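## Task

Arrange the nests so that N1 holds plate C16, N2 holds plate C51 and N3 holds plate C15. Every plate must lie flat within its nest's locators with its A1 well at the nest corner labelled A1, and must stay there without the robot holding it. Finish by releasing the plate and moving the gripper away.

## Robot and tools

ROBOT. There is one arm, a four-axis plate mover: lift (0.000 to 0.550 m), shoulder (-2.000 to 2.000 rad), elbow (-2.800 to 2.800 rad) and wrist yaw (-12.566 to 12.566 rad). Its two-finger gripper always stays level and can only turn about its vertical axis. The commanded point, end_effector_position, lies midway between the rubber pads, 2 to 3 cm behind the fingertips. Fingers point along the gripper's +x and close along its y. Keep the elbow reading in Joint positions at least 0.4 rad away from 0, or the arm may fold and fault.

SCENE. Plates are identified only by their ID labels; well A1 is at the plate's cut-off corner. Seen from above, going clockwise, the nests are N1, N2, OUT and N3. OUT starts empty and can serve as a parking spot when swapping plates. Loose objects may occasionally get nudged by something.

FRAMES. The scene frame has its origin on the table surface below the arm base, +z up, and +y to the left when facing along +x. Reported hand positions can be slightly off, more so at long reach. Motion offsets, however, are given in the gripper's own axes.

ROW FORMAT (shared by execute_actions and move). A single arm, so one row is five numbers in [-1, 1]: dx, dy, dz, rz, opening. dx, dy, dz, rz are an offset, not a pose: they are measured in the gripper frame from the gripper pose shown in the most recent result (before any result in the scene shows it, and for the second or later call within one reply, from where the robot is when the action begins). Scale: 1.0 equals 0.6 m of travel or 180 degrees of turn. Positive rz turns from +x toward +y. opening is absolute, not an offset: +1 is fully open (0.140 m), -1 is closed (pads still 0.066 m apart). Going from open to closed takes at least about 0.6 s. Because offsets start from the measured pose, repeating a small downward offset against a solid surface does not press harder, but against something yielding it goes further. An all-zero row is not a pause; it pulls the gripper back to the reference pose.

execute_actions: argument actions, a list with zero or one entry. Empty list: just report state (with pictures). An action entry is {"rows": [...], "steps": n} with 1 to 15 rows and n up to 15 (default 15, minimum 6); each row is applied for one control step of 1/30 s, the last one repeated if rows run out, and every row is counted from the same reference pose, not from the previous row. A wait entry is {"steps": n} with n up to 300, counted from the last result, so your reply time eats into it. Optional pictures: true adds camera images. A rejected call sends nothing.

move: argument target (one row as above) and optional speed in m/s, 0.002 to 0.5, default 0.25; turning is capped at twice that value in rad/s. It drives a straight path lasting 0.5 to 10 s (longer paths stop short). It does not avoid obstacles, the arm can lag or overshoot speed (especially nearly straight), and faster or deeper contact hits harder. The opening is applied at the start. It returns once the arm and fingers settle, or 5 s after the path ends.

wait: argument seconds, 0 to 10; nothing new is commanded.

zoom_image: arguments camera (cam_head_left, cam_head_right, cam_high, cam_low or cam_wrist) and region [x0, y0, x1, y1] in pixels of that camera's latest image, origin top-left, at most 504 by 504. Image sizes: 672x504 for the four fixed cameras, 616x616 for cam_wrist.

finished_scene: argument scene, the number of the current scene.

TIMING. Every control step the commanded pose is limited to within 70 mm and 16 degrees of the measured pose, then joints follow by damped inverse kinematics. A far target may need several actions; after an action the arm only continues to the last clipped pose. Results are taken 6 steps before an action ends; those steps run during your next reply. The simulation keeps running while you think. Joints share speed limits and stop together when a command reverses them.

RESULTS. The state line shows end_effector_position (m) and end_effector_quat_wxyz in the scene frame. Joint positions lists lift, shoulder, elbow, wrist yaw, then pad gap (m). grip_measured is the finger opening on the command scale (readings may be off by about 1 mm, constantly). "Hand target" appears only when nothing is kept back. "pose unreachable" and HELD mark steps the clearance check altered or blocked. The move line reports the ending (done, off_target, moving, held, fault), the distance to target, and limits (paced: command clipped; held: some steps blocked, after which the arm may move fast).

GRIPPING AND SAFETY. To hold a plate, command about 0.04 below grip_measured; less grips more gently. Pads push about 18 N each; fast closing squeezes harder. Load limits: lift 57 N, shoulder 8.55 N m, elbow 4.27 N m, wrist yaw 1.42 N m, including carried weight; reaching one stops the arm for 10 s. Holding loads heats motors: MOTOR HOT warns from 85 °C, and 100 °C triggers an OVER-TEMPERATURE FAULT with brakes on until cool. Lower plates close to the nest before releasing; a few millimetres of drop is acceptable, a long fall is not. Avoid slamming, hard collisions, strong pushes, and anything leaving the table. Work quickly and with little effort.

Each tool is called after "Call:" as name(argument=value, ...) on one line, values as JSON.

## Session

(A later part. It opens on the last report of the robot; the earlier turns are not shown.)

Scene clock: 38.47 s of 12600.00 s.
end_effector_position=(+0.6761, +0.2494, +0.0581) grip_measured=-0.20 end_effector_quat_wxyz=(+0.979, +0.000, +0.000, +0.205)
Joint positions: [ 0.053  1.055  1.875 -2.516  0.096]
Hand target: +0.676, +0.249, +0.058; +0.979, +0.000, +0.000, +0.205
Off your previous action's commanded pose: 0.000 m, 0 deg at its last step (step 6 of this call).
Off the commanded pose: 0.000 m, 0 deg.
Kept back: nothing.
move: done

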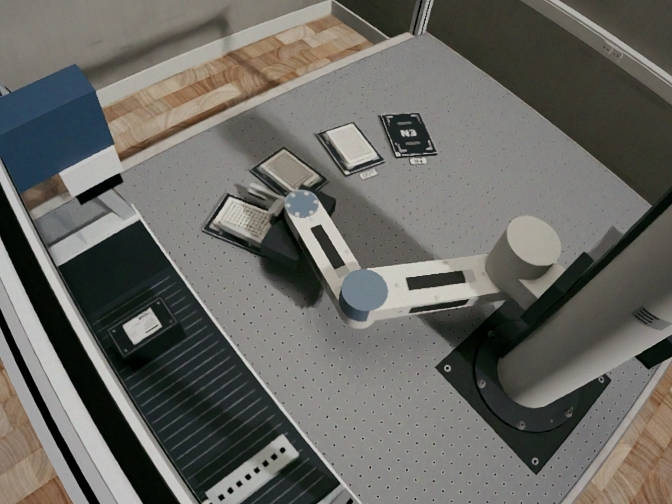

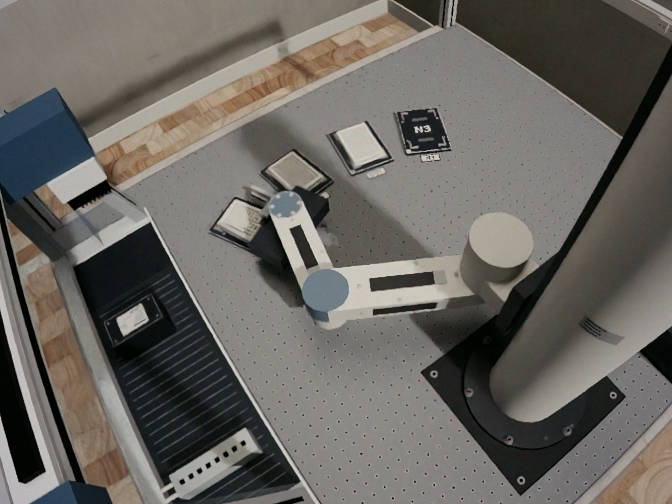

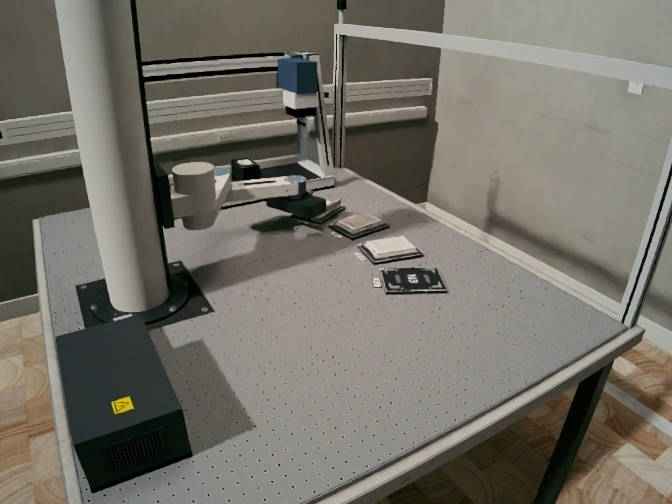

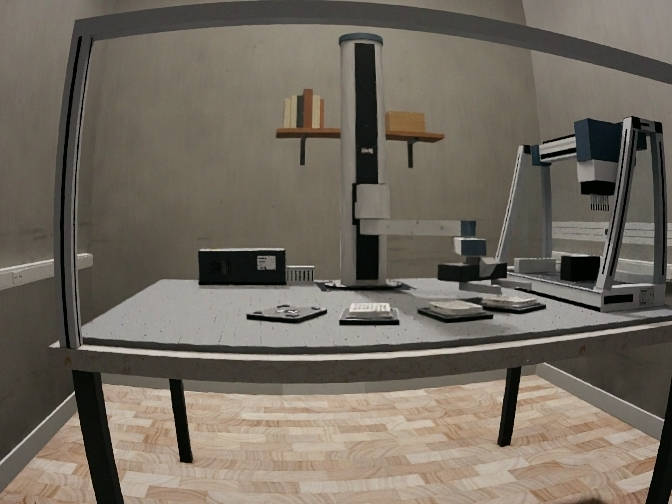

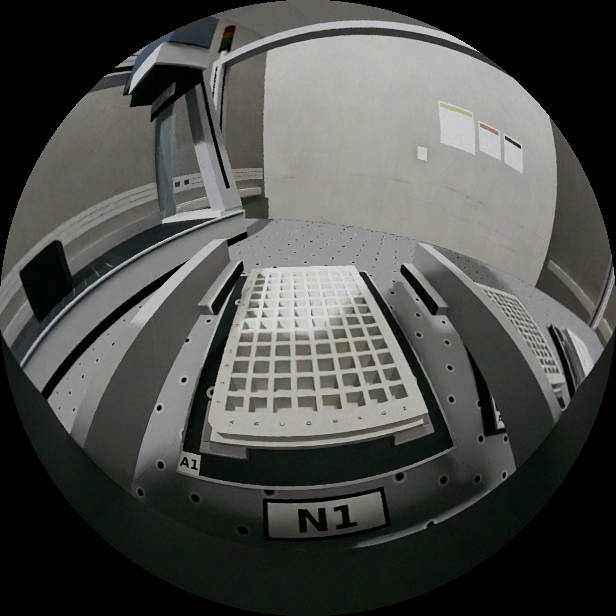

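Call:
zoom_image(camera="cam_wrist", region=[175, 400, 275, 480])

Call:
zoom_image(camera="cam_wrist", region=[380, 390, 480, 470])

Call:
zoom_image(camera="cam_high", region=[320, 205, 455, 300])

Region (175, 400, 275, 480) of cam_wrist's 616x616 image, scaled by 5.040, with more detail than that image has; it fills the top 403 rows of this view, and the rest is white.

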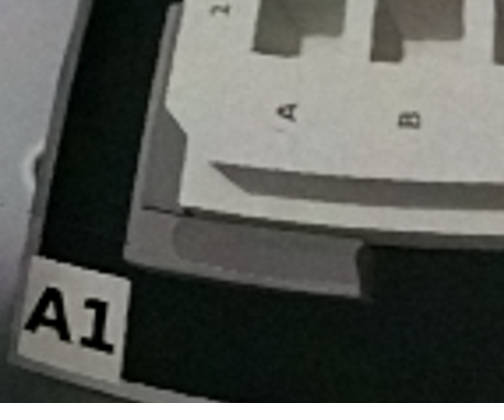

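Region (380, 390, 480, 470) of cam_wrist's 616x616 image, scaled by 5.040, with more detail than that image has; it fills the top 403 rows of this view, and the rest is white.

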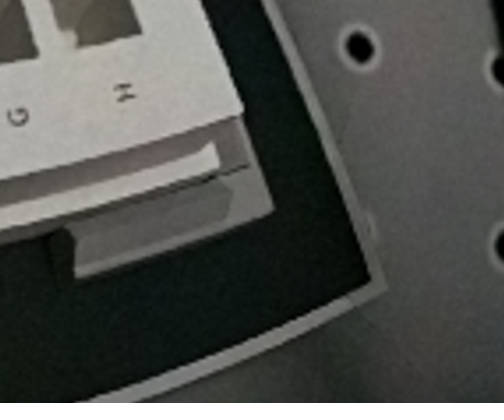

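Region (320, 205, 455, 300) of cam_high's 672x504 image, scaled by 3.733, with more detail than that image has; it fills the top 355 rows of this view, and the rest is white.

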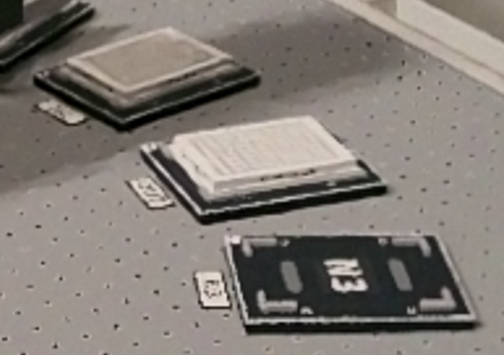

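Call:
move(target=[-0.0027, 0.0138, 0, 0.0242, -0.2], speed=0.1)

Call:
zoom_image(camera="cam_wrist", region=[175, 400, 275, 480])

Call:
zoom_image(camera="cam_wrist", region=[380, 390, 480, 470])

Scene clock: 40.23 s of 12600.00 s.
end_effector_position=(+0.6712, +0.2565, +0.0581) grip_measured=-0.20 end_effector_quat_wxyz=(+0.970, +0.000, +0.000, +0.242)
Joint positions: [ 0.053  1.053  1.867 -2.43   0.096]
Hand target: +0.671, +0.256, +0.058; +0.970, +0.000, +0.000, +0.242
Off the commanded pose: 0.000 m, 0 deg.
Kept back: nothing.
move: done

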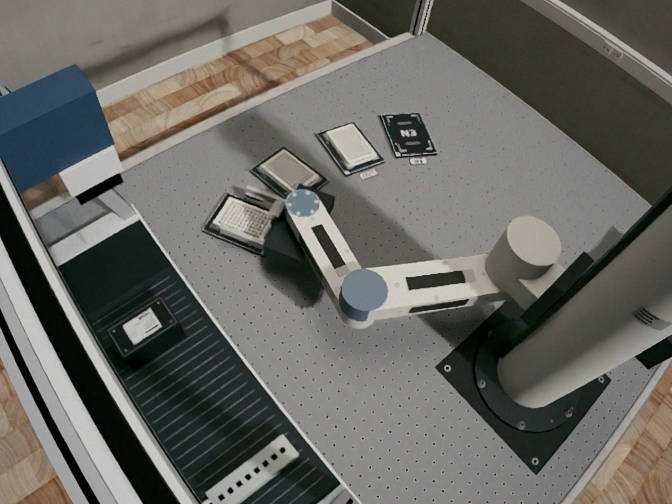

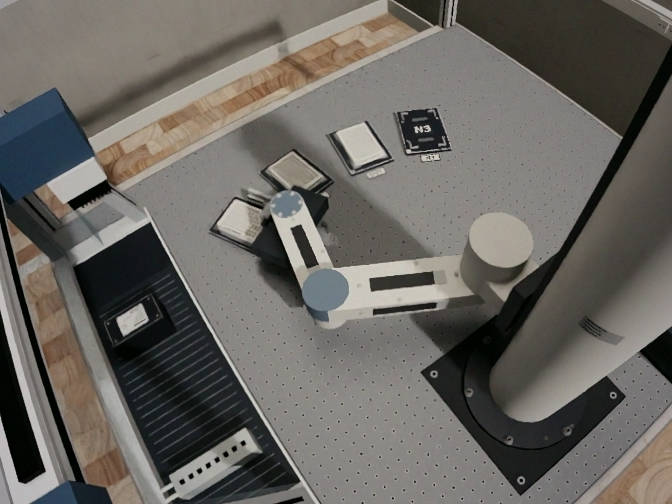

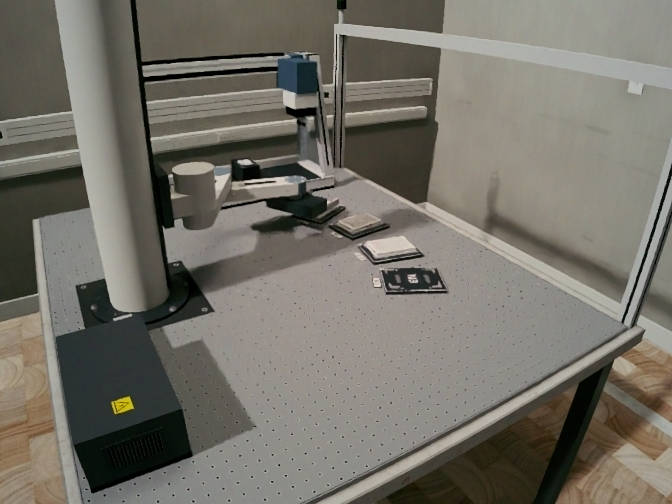

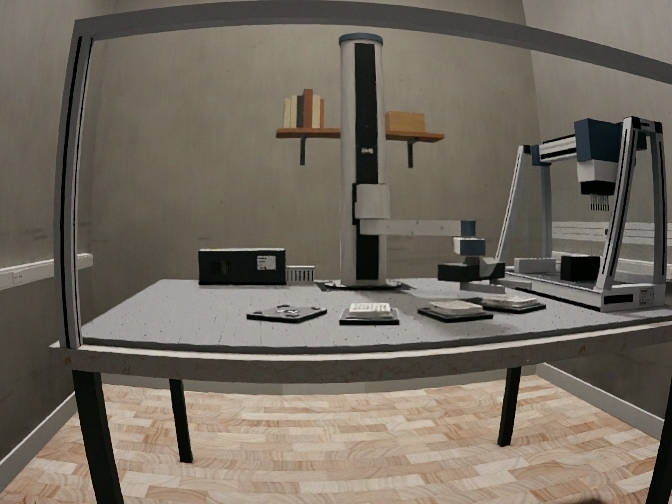

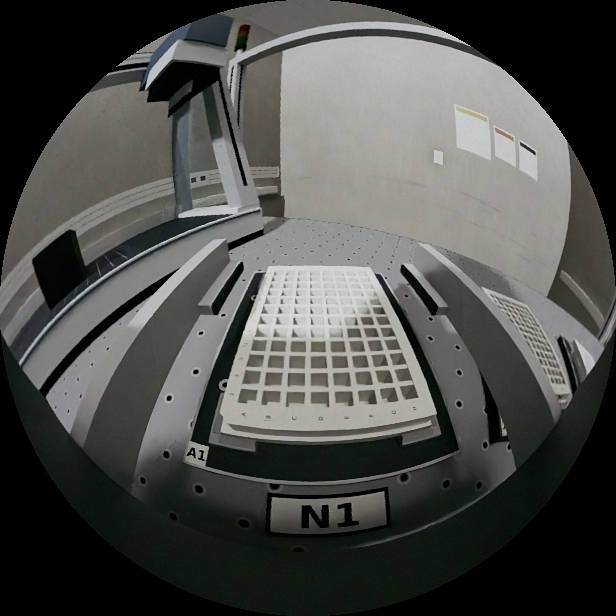

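Region (175, 400, 275, 480) of cam_wrist's 616x616 image, scaled by 5.040, with more detail than that image has; it fills the top 403 rows of this view, and the rest is white.

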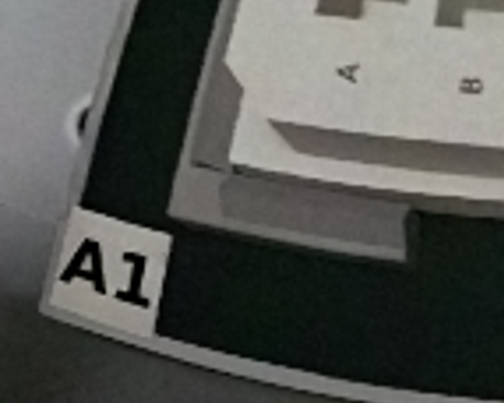

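Region (380, 390, 480, 470) of cam_wrist's 616x616 image, scaled by 5.040, with more detail than that image has; it fills the top 403 rows of this view, and the rest is white.

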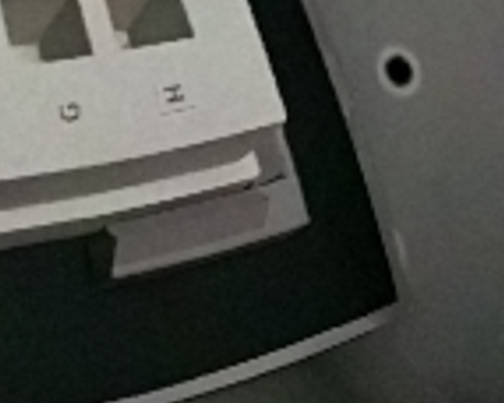

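Call:
move(target=[-0.0003, 0.0007, -0.0397, 0, -0.42], speed=0.08)

Call:
execute_actions(actions=[{"rows": [[0,0,0,0,-0.46],[0,0,0,0,-0.49],[0,0,0,0,-0.52],[0,0,0,0,-0.54],[0,0,0,0,-0.56],[0,0,0,0,-0.575],[0,0,0,0,-0.59],[0,0,0,0,-0.605],[0,0,0,0,-0.62]], "steps": 15}])

Scene clock: 41.63 s of 12600.00 s.
end_effector_position=(+0.6709, +0.2567, +0.0342) grip_measured=-0.42 end_effector_quat_wxyz=(+0.970, +0.000, +0.000, +0.243)
Joint positions: [ 0.029  1.055  1.866 -2.43   0.087]
Hand target: +0.671, +0.257, +0.034; +0.970, +0.000, +0.000, +0.242
Off the commanded pose: 0.000 m, 0 deg.
Kept back: nothing.
move: done

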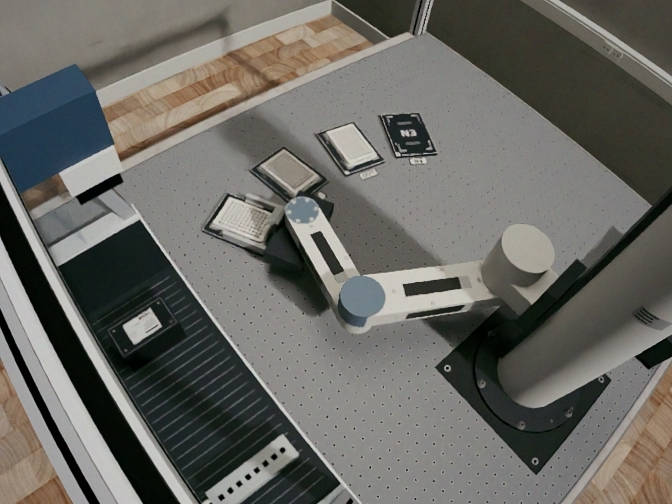

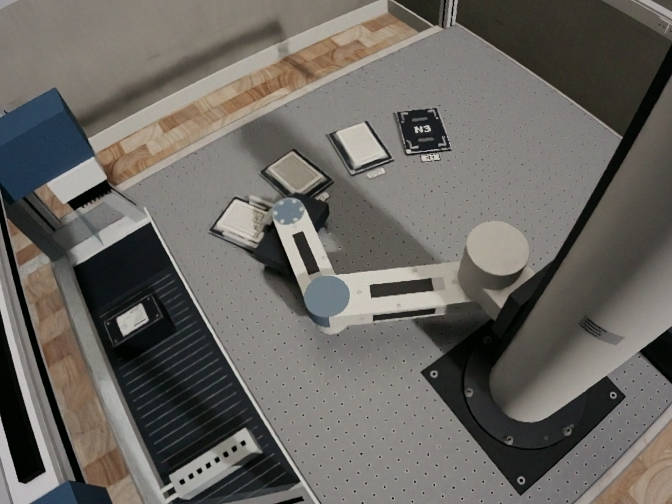

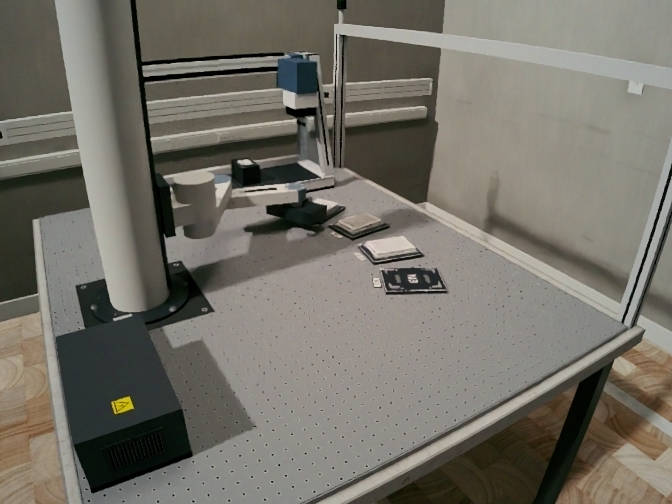

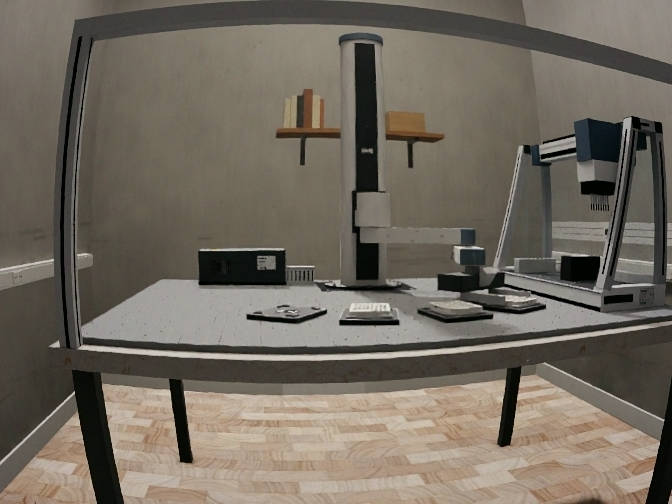

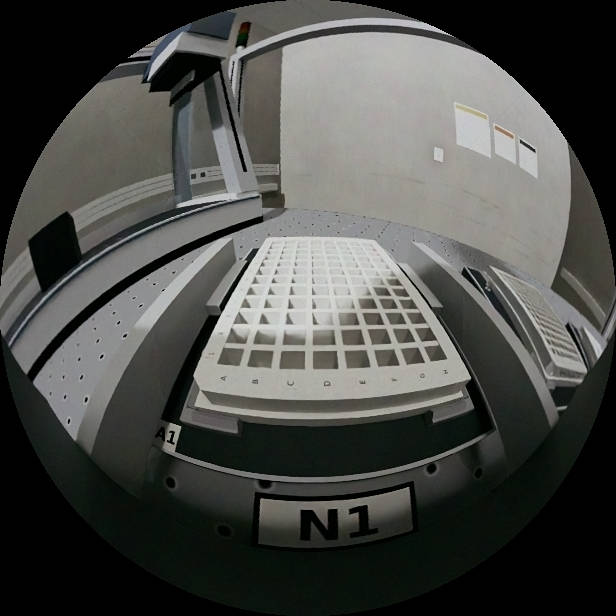

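Scene clock: 41.93 s of 12600.00 s.
end_effector_position=(+0.6709, +0.2567, +0.0342) grip_measured=-0.58 end_effector_quat_wxyz=(+0.970, +0.000, +0.000, +0.243)
Joint positions: [ 0.029  1.055  1.866 -2.43   0.082]
Steps of this call (steps 1 to 9: the first 9 steps of this action). Readings (end_effector_position):
1: (+0.6709, +0.2567, +0.0342)
2: (+0.6709, +0.2567, +0.0342)
4: (+0.6709, +0.2567, +0.0342)
8: (+0.6709, +0.2567, +0.0342)
9: the state above

Call:
execute_actions(actions=[])

Scene clock: 43.00 s of 12600.00 s.
end_effector_position=(+0.6709, +0.2567, +0.0342) grip_measured=-0.58 end_effector_quat_wxyz=(+0.970, +0.000, +0.000, +0.243)
Joint positions: [ 0.029  1.055  1.866 -2.43   0.082]
Hand target: +0.671, +0.257, +0.034; +0.970, +0.000, +0.000, +0.243
Off the commanded pose: 0.000 m, 0 deg.
Kept back: nothing.
Steps of this call (steps 1 to 6: the last 6 steps of your previous action; steps 7 to 32: nothing new was sent). Readings (end_effector_position):
1: (+0.6709, +0.2567, +0.0342)
2: (+0.6709, +0.2567, +0.0342)
4: (+0.6709, +0.2567, +0.0342)
8: (+0.6709, +0.2567, +0.0342)
32: the state above

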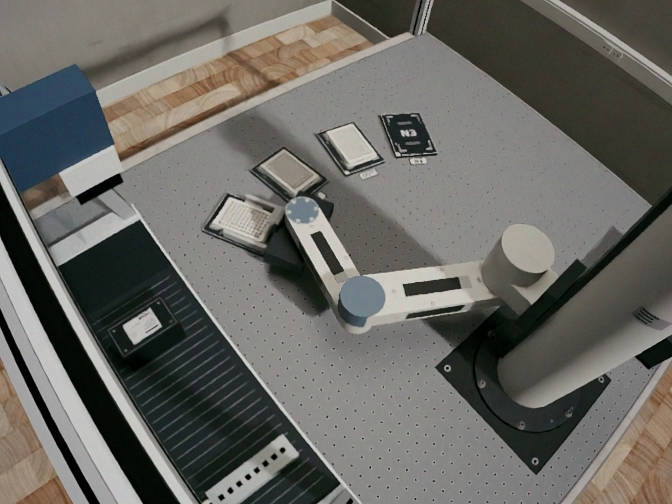

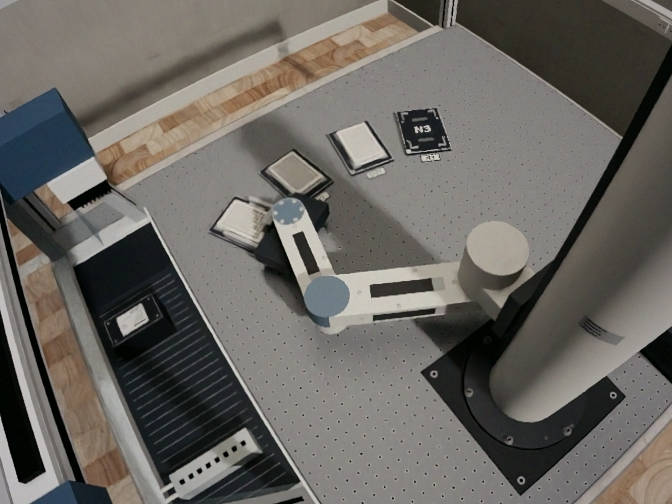

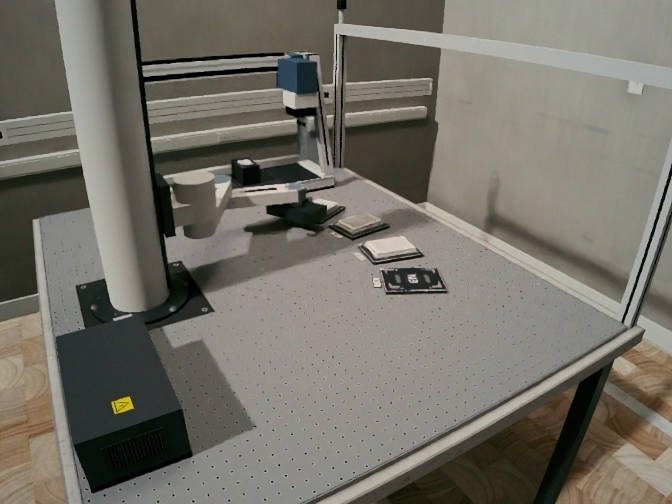

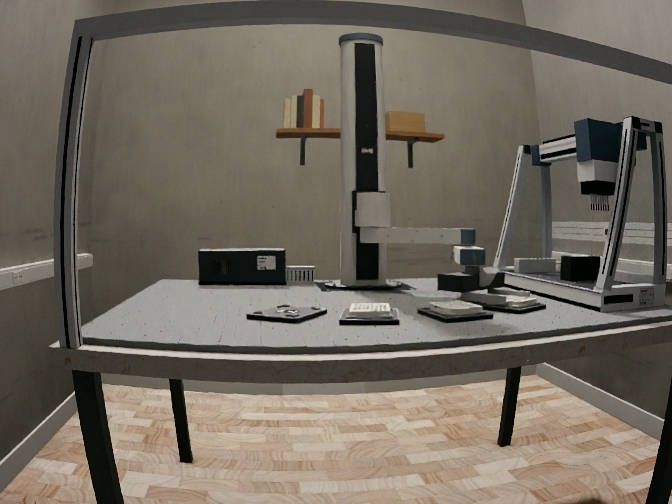

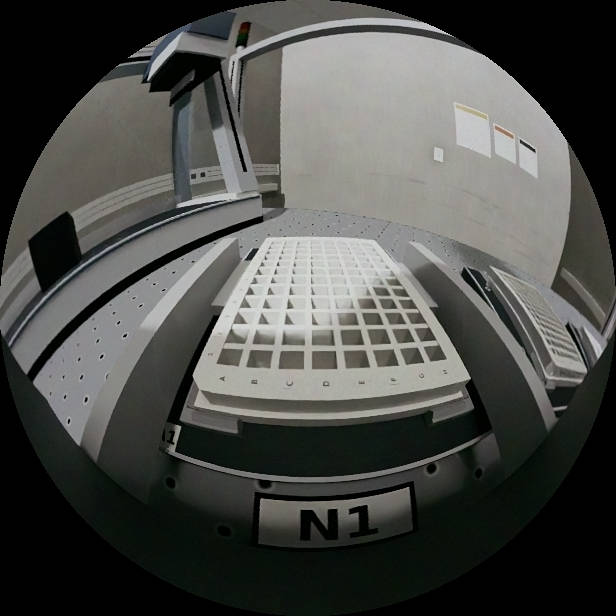

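Call:
move(target=[0, 0, 0.0398, 0, -0.62], speed=0.08)

Scene clock: 43.93 s of 12600.00 s.
end_effector_position=(+0.6709, +0.2567, +0.0582) grip_measured=-0.58 end_effector_quat_wxyz=(+0.970, +0.000, +0.000, +0.243)
Joint positions: [ 0.053  1.055  1.866 -2.43   0.082]
Hand target: +0.671, +0.257, +0.058; +0.970, +0.000, +0.000, +0.243
Off the commanded pose: 0.000 m, 0 deg.
Kept back: nothing.
move: done

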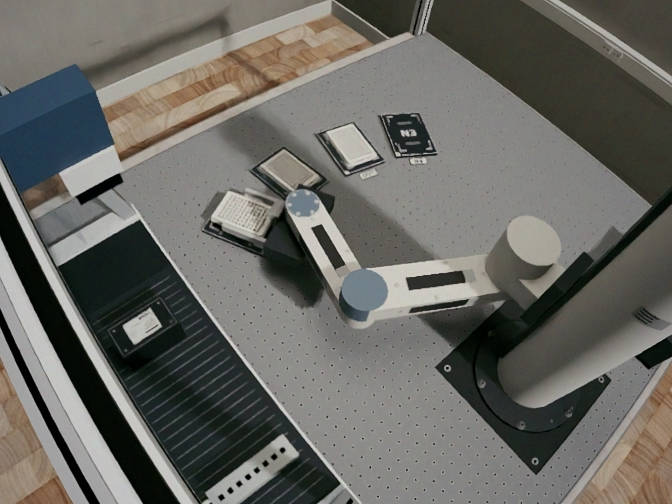

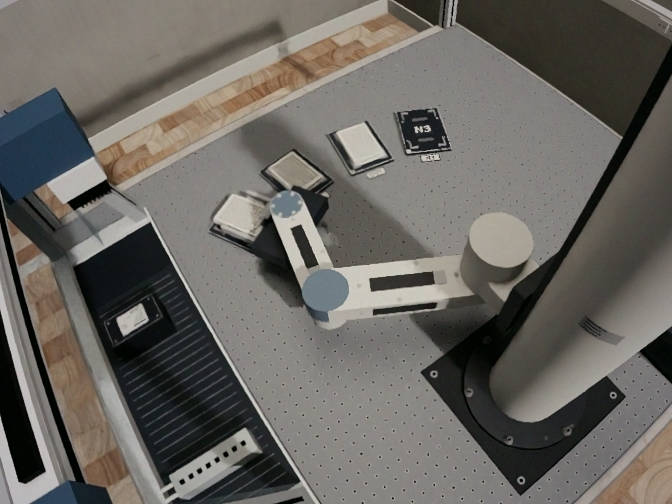

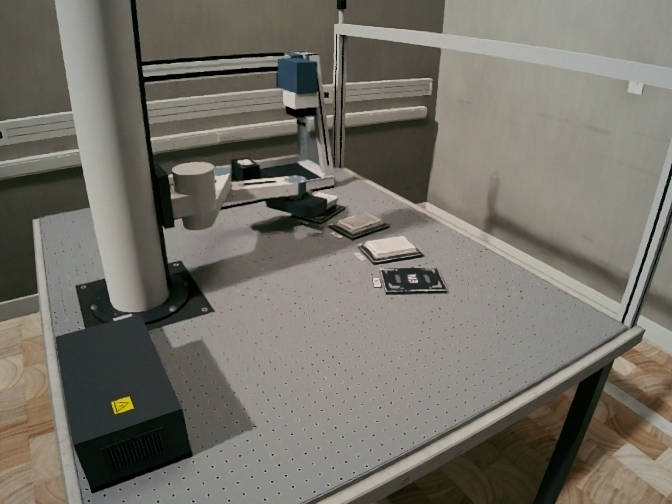

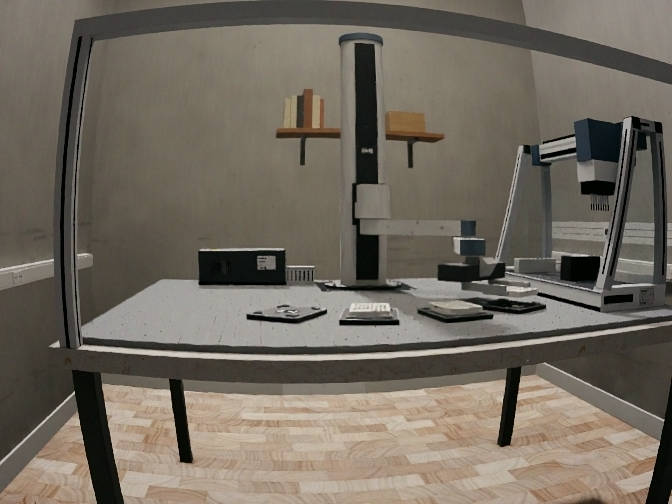

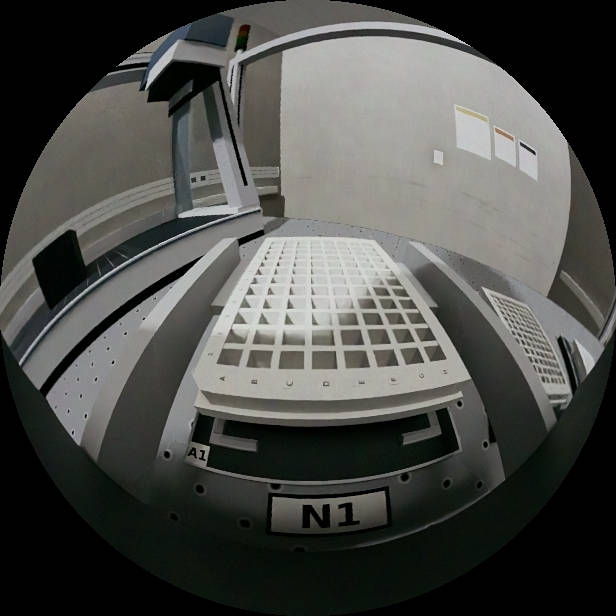

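Call:
zoom_image(camera="cam_wrist", region=[175, 400, 275, 480])

Call:
zoom_image(camera="cam_wrist", region=[380, 390, 480, 470])

Region (175, 400, 275, 480) of cam_wrist's 616x616 image, scaled by 5.040, with more detail than that image has; it fills the top 403 rows of this view, and the rest is white.

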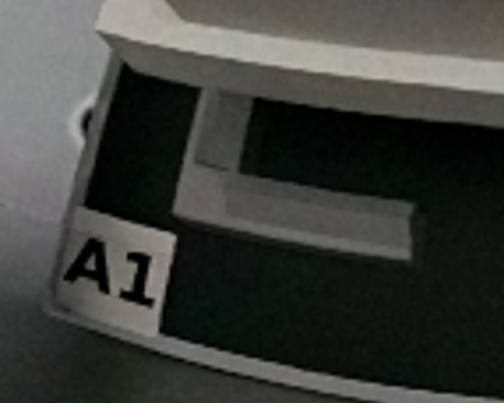

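Region (380, 390, 480, 470) of cam_wrist's 616x616 image, scaled by 5.040, with more detail than that image has; it fills the top 403 rows of this view, and the rest is white.

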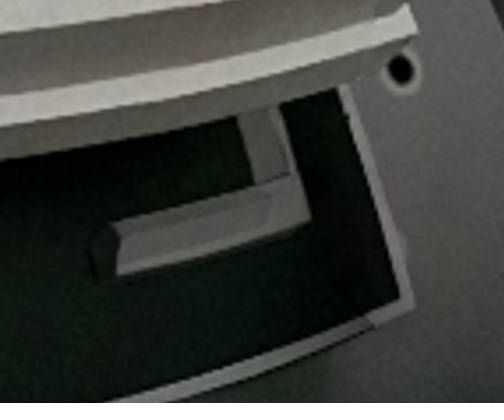

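Call:
move(target=[-0.43696, -0.77487, 0, -0.3132, -0.62], speed=0.45)

Call:
zoom_image(camera="cam_wrist", region=[175, 400, 275, 480])

Call:
zoom_image(camera="cam_wrist", region=[380, 390, 480, 470])

Scene clock: 46.53 s of 12600.00 s.
end_effector_position=(+0.6584, -0.2771, +0.0581) grip_measured=-0.58 end_effector_quat_wxyz=(+0.970, +0.000, +0.000, -0.245)
Joint positions: [ 0.053  0.055  1.859 -2.407  0.082]
Hand target: +0.659, -0.277, +0.058; +0.970, +0.000, +0.000, -0.244
Off the commanded pose: 0.000 m, 0 deg.
Kept back: nothing.
move: done; limits=paced

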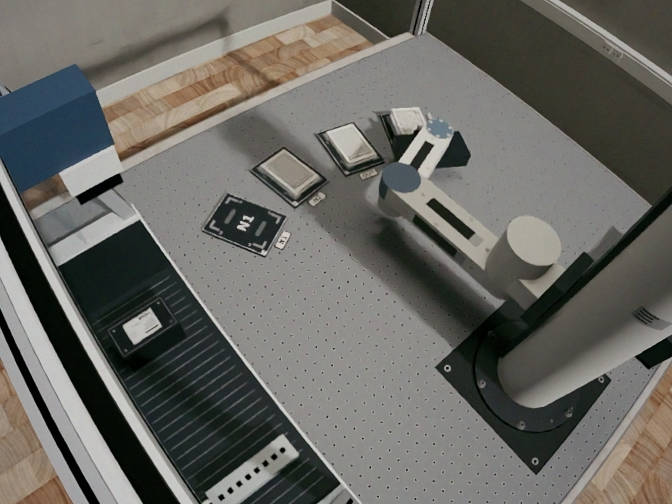

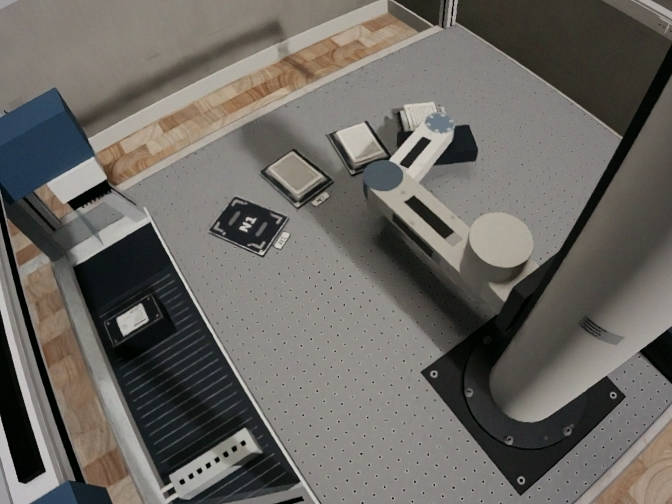

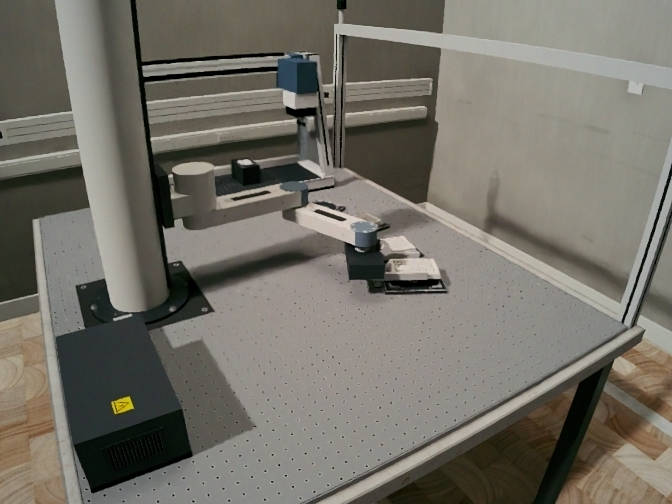

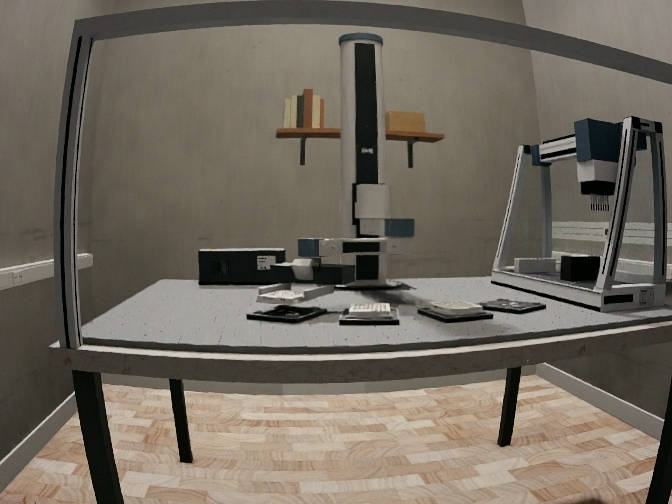

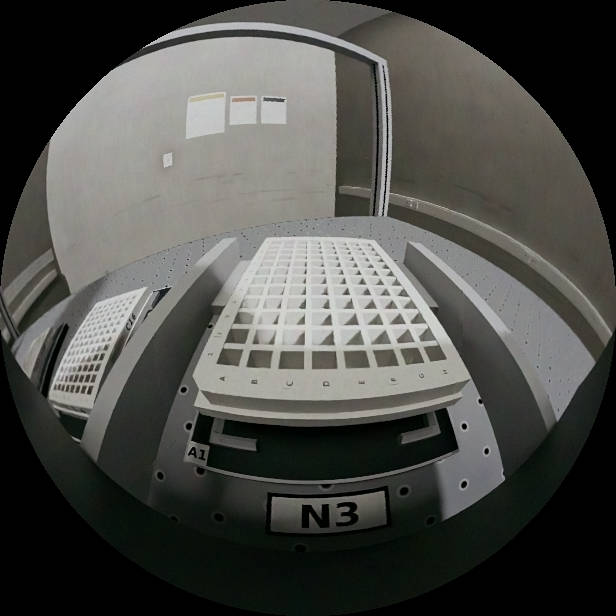

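Region (175, 400, 275, 480) of cam_wrist's 616x616 image, scaled by 5.040, with more detail than that image has; it fills the top 403 rows of this view, and the rest is white.

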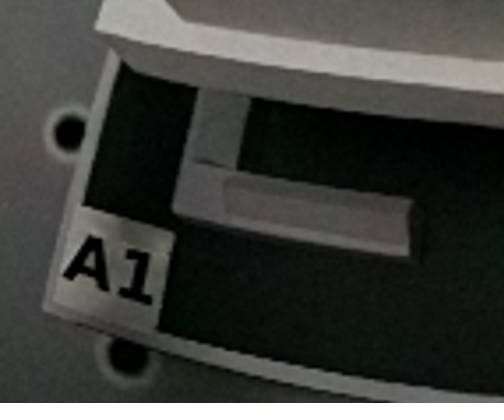

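Region (380, 390, 480, 470) of cam_wrist's 616x616 image, scaled by 5.040, with more detail than that image has; it fills the top 403 rows of this view, and the rest is white.

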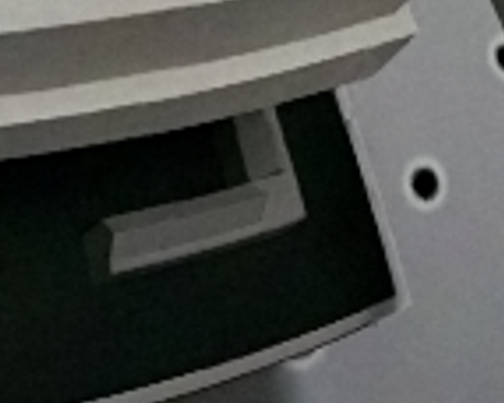

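Call:
move(target=[0.0006, 0.0007, -0.0388, 0, -0.62], speed=0.06)

Scene clock: 47.47 s of 12600.00 s.
end_effector_position=(+0.6589, -0.2770, +0.0348) grip_measured=-0.58 end_effector_quat_wxyz=(+0.970, +0.000, +0.000, -0.245)
Joint positions: [ 0.03   0.055  1.861 -2.409  0.082]
Hand target: +0.659, -0.277, +0.035; +0.970, +0.000, +0.000, -0.245
Off the commanded pose: 0.000 m, 0 deg.
Kept back: nothing.
move: done

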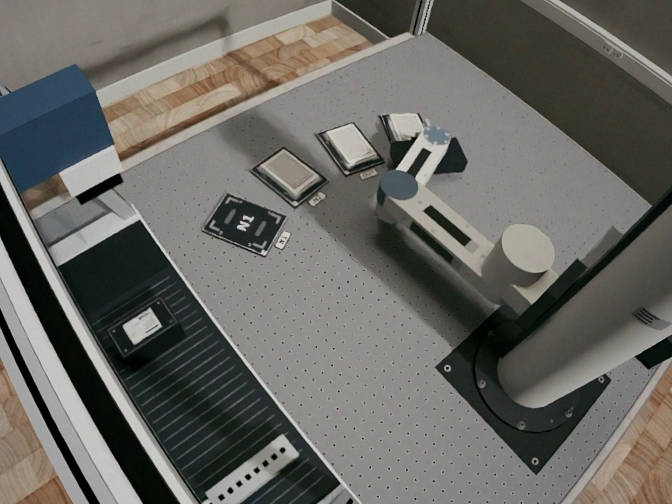

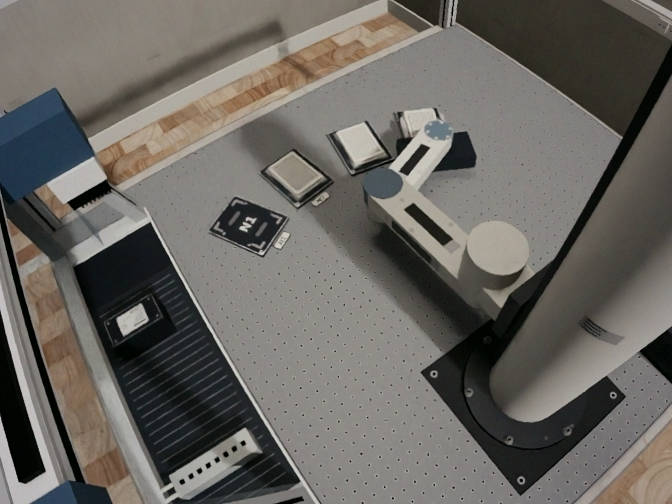

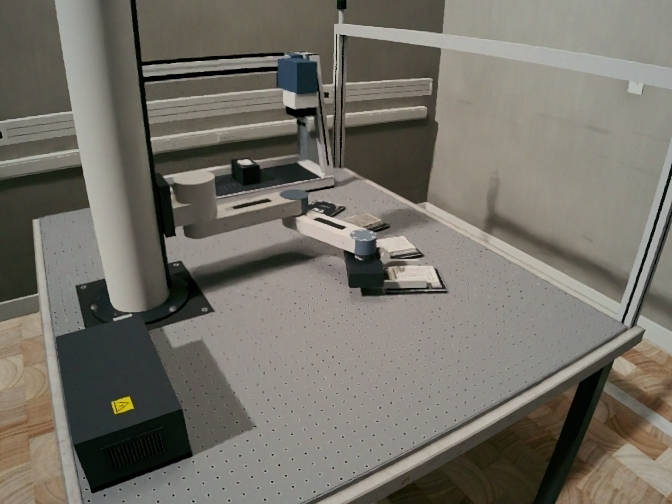

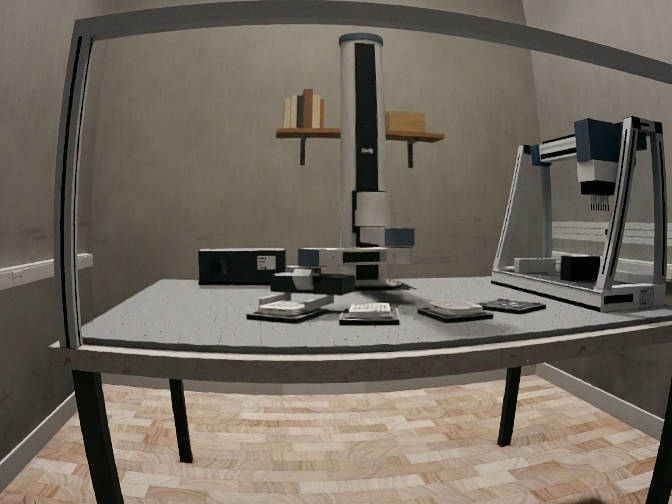

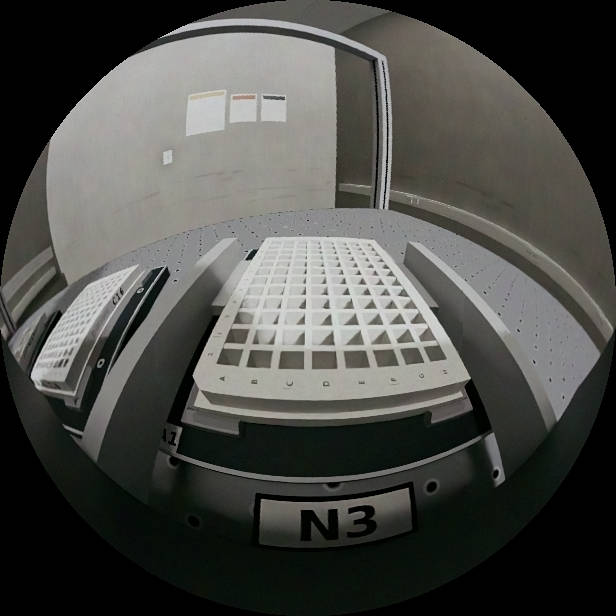

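Call:
execute_actions(actions=[{"rows": [[0,0,0,0,-0.56],[0,0,0,0,-0.52],[0,0,0,0,-0.48],[0,0,0,0,-0.44],[0,0,0,0,-0.42],[0,0,0,0,-0.42],[0,0,0,0,-0.42],[0,0,0.008,0,-0.42],[0,0,0.016,0,-0.42],[0,0,0.024,0,-0.42],[0,0,0.032,0,-0.42],[0,0,0.0388,0,-0.42]], "steps": 15}])

Scene clock: 48.03 s of 12600.00 s.
end_effector_position=(+0.6589, -0.2770, +0.0364) grip_measured=-0.42 end_effector_quat_wxyz=(+0.970, +0.000, +0.000, -0.245)
Joint positions: [ 0.031  0.055  1.861 -2.409  0.087]
Steps of this call (steps 1 to 8: nothing new was sent; steps 9 to 17: the first 9 steps of this action). Readings (end_effector_position):
9: (+0.6589, -0.2770, +0.0348)
10: (+0.6589, -0.2770, +0.0348)
12: (+0.6589, -0.2770, +0.0348)
16: (+0.6589, -0.2770, +0.0349)
17: the state above

Call:
move(target=[-0.05748, 0.29409, 0.0362, 0.0964, -0.42], speed=0.45)

Scene clock: 49.27 s of 12600.00 s.
end_effector_position=(+0.7123, -0.1050, +0.0581) grip_measured=-0.42 end_effector_quat_wxyz=(+0.995, +0.000, +0.000, -0.095)
Joint positions: [ 0.053  0.418  1.796 -2.404  0.087]
Hand target: +0.712, -0.105, +0.058; +0.995, +0.000, +0.000, -0.095
Off your previous action's commanded pose: 0.000 m, 0 deg at its last step (step 6 of this call).
Off the commanded pose: 0.000 m, 0 deg.
Kept back: nothing.
move: done

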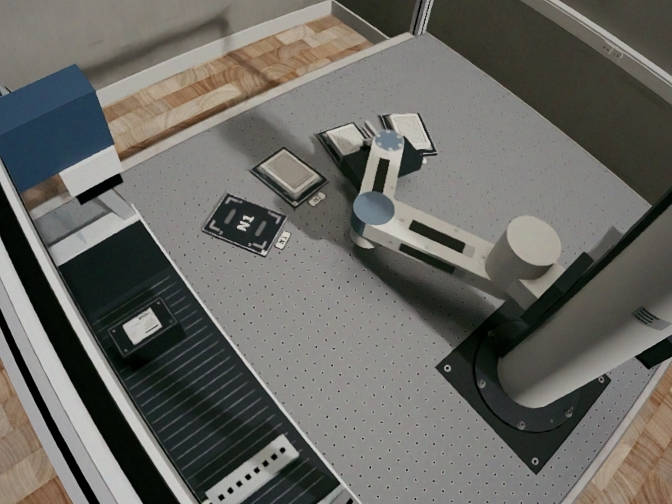

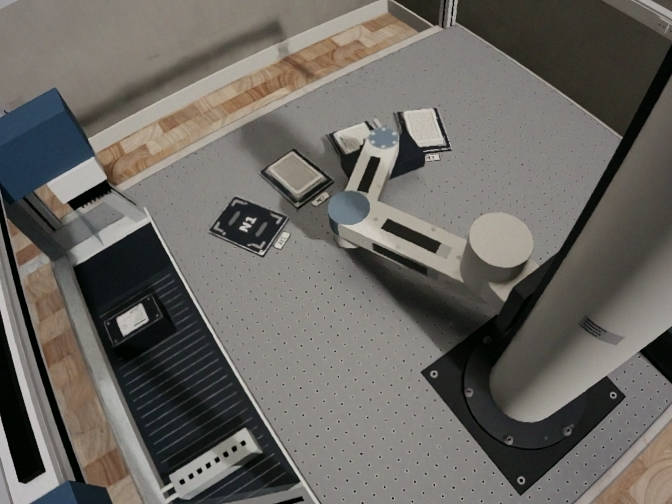

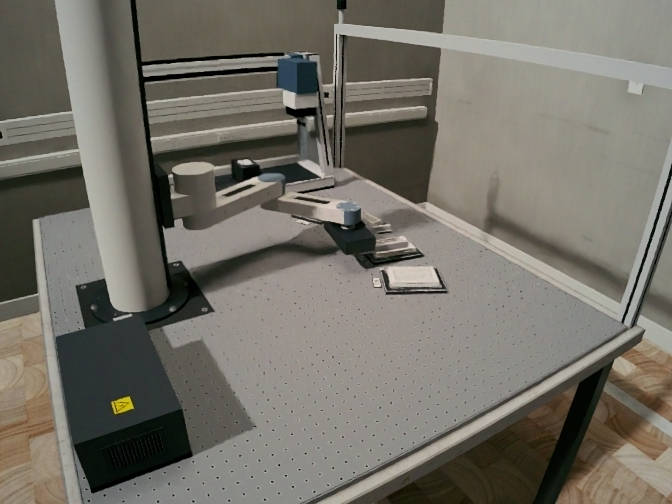

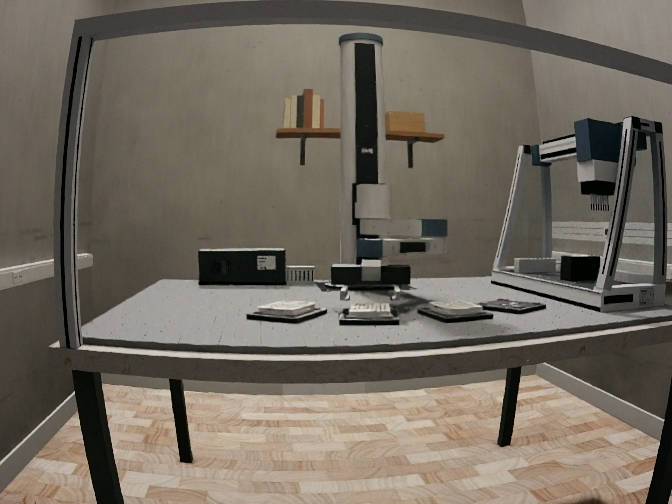

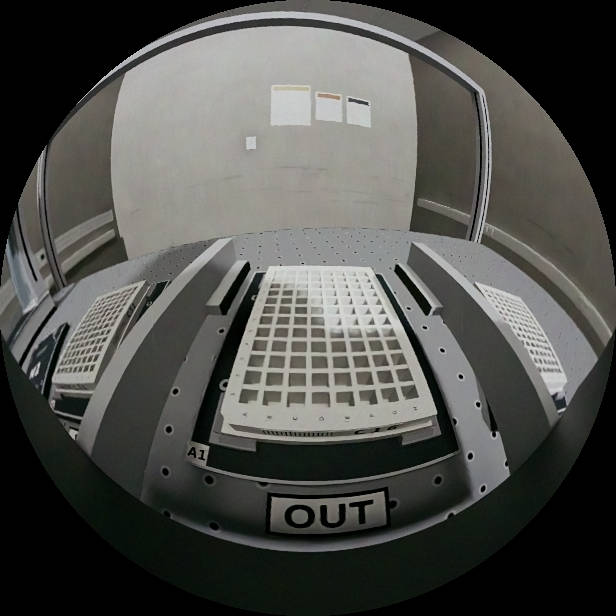

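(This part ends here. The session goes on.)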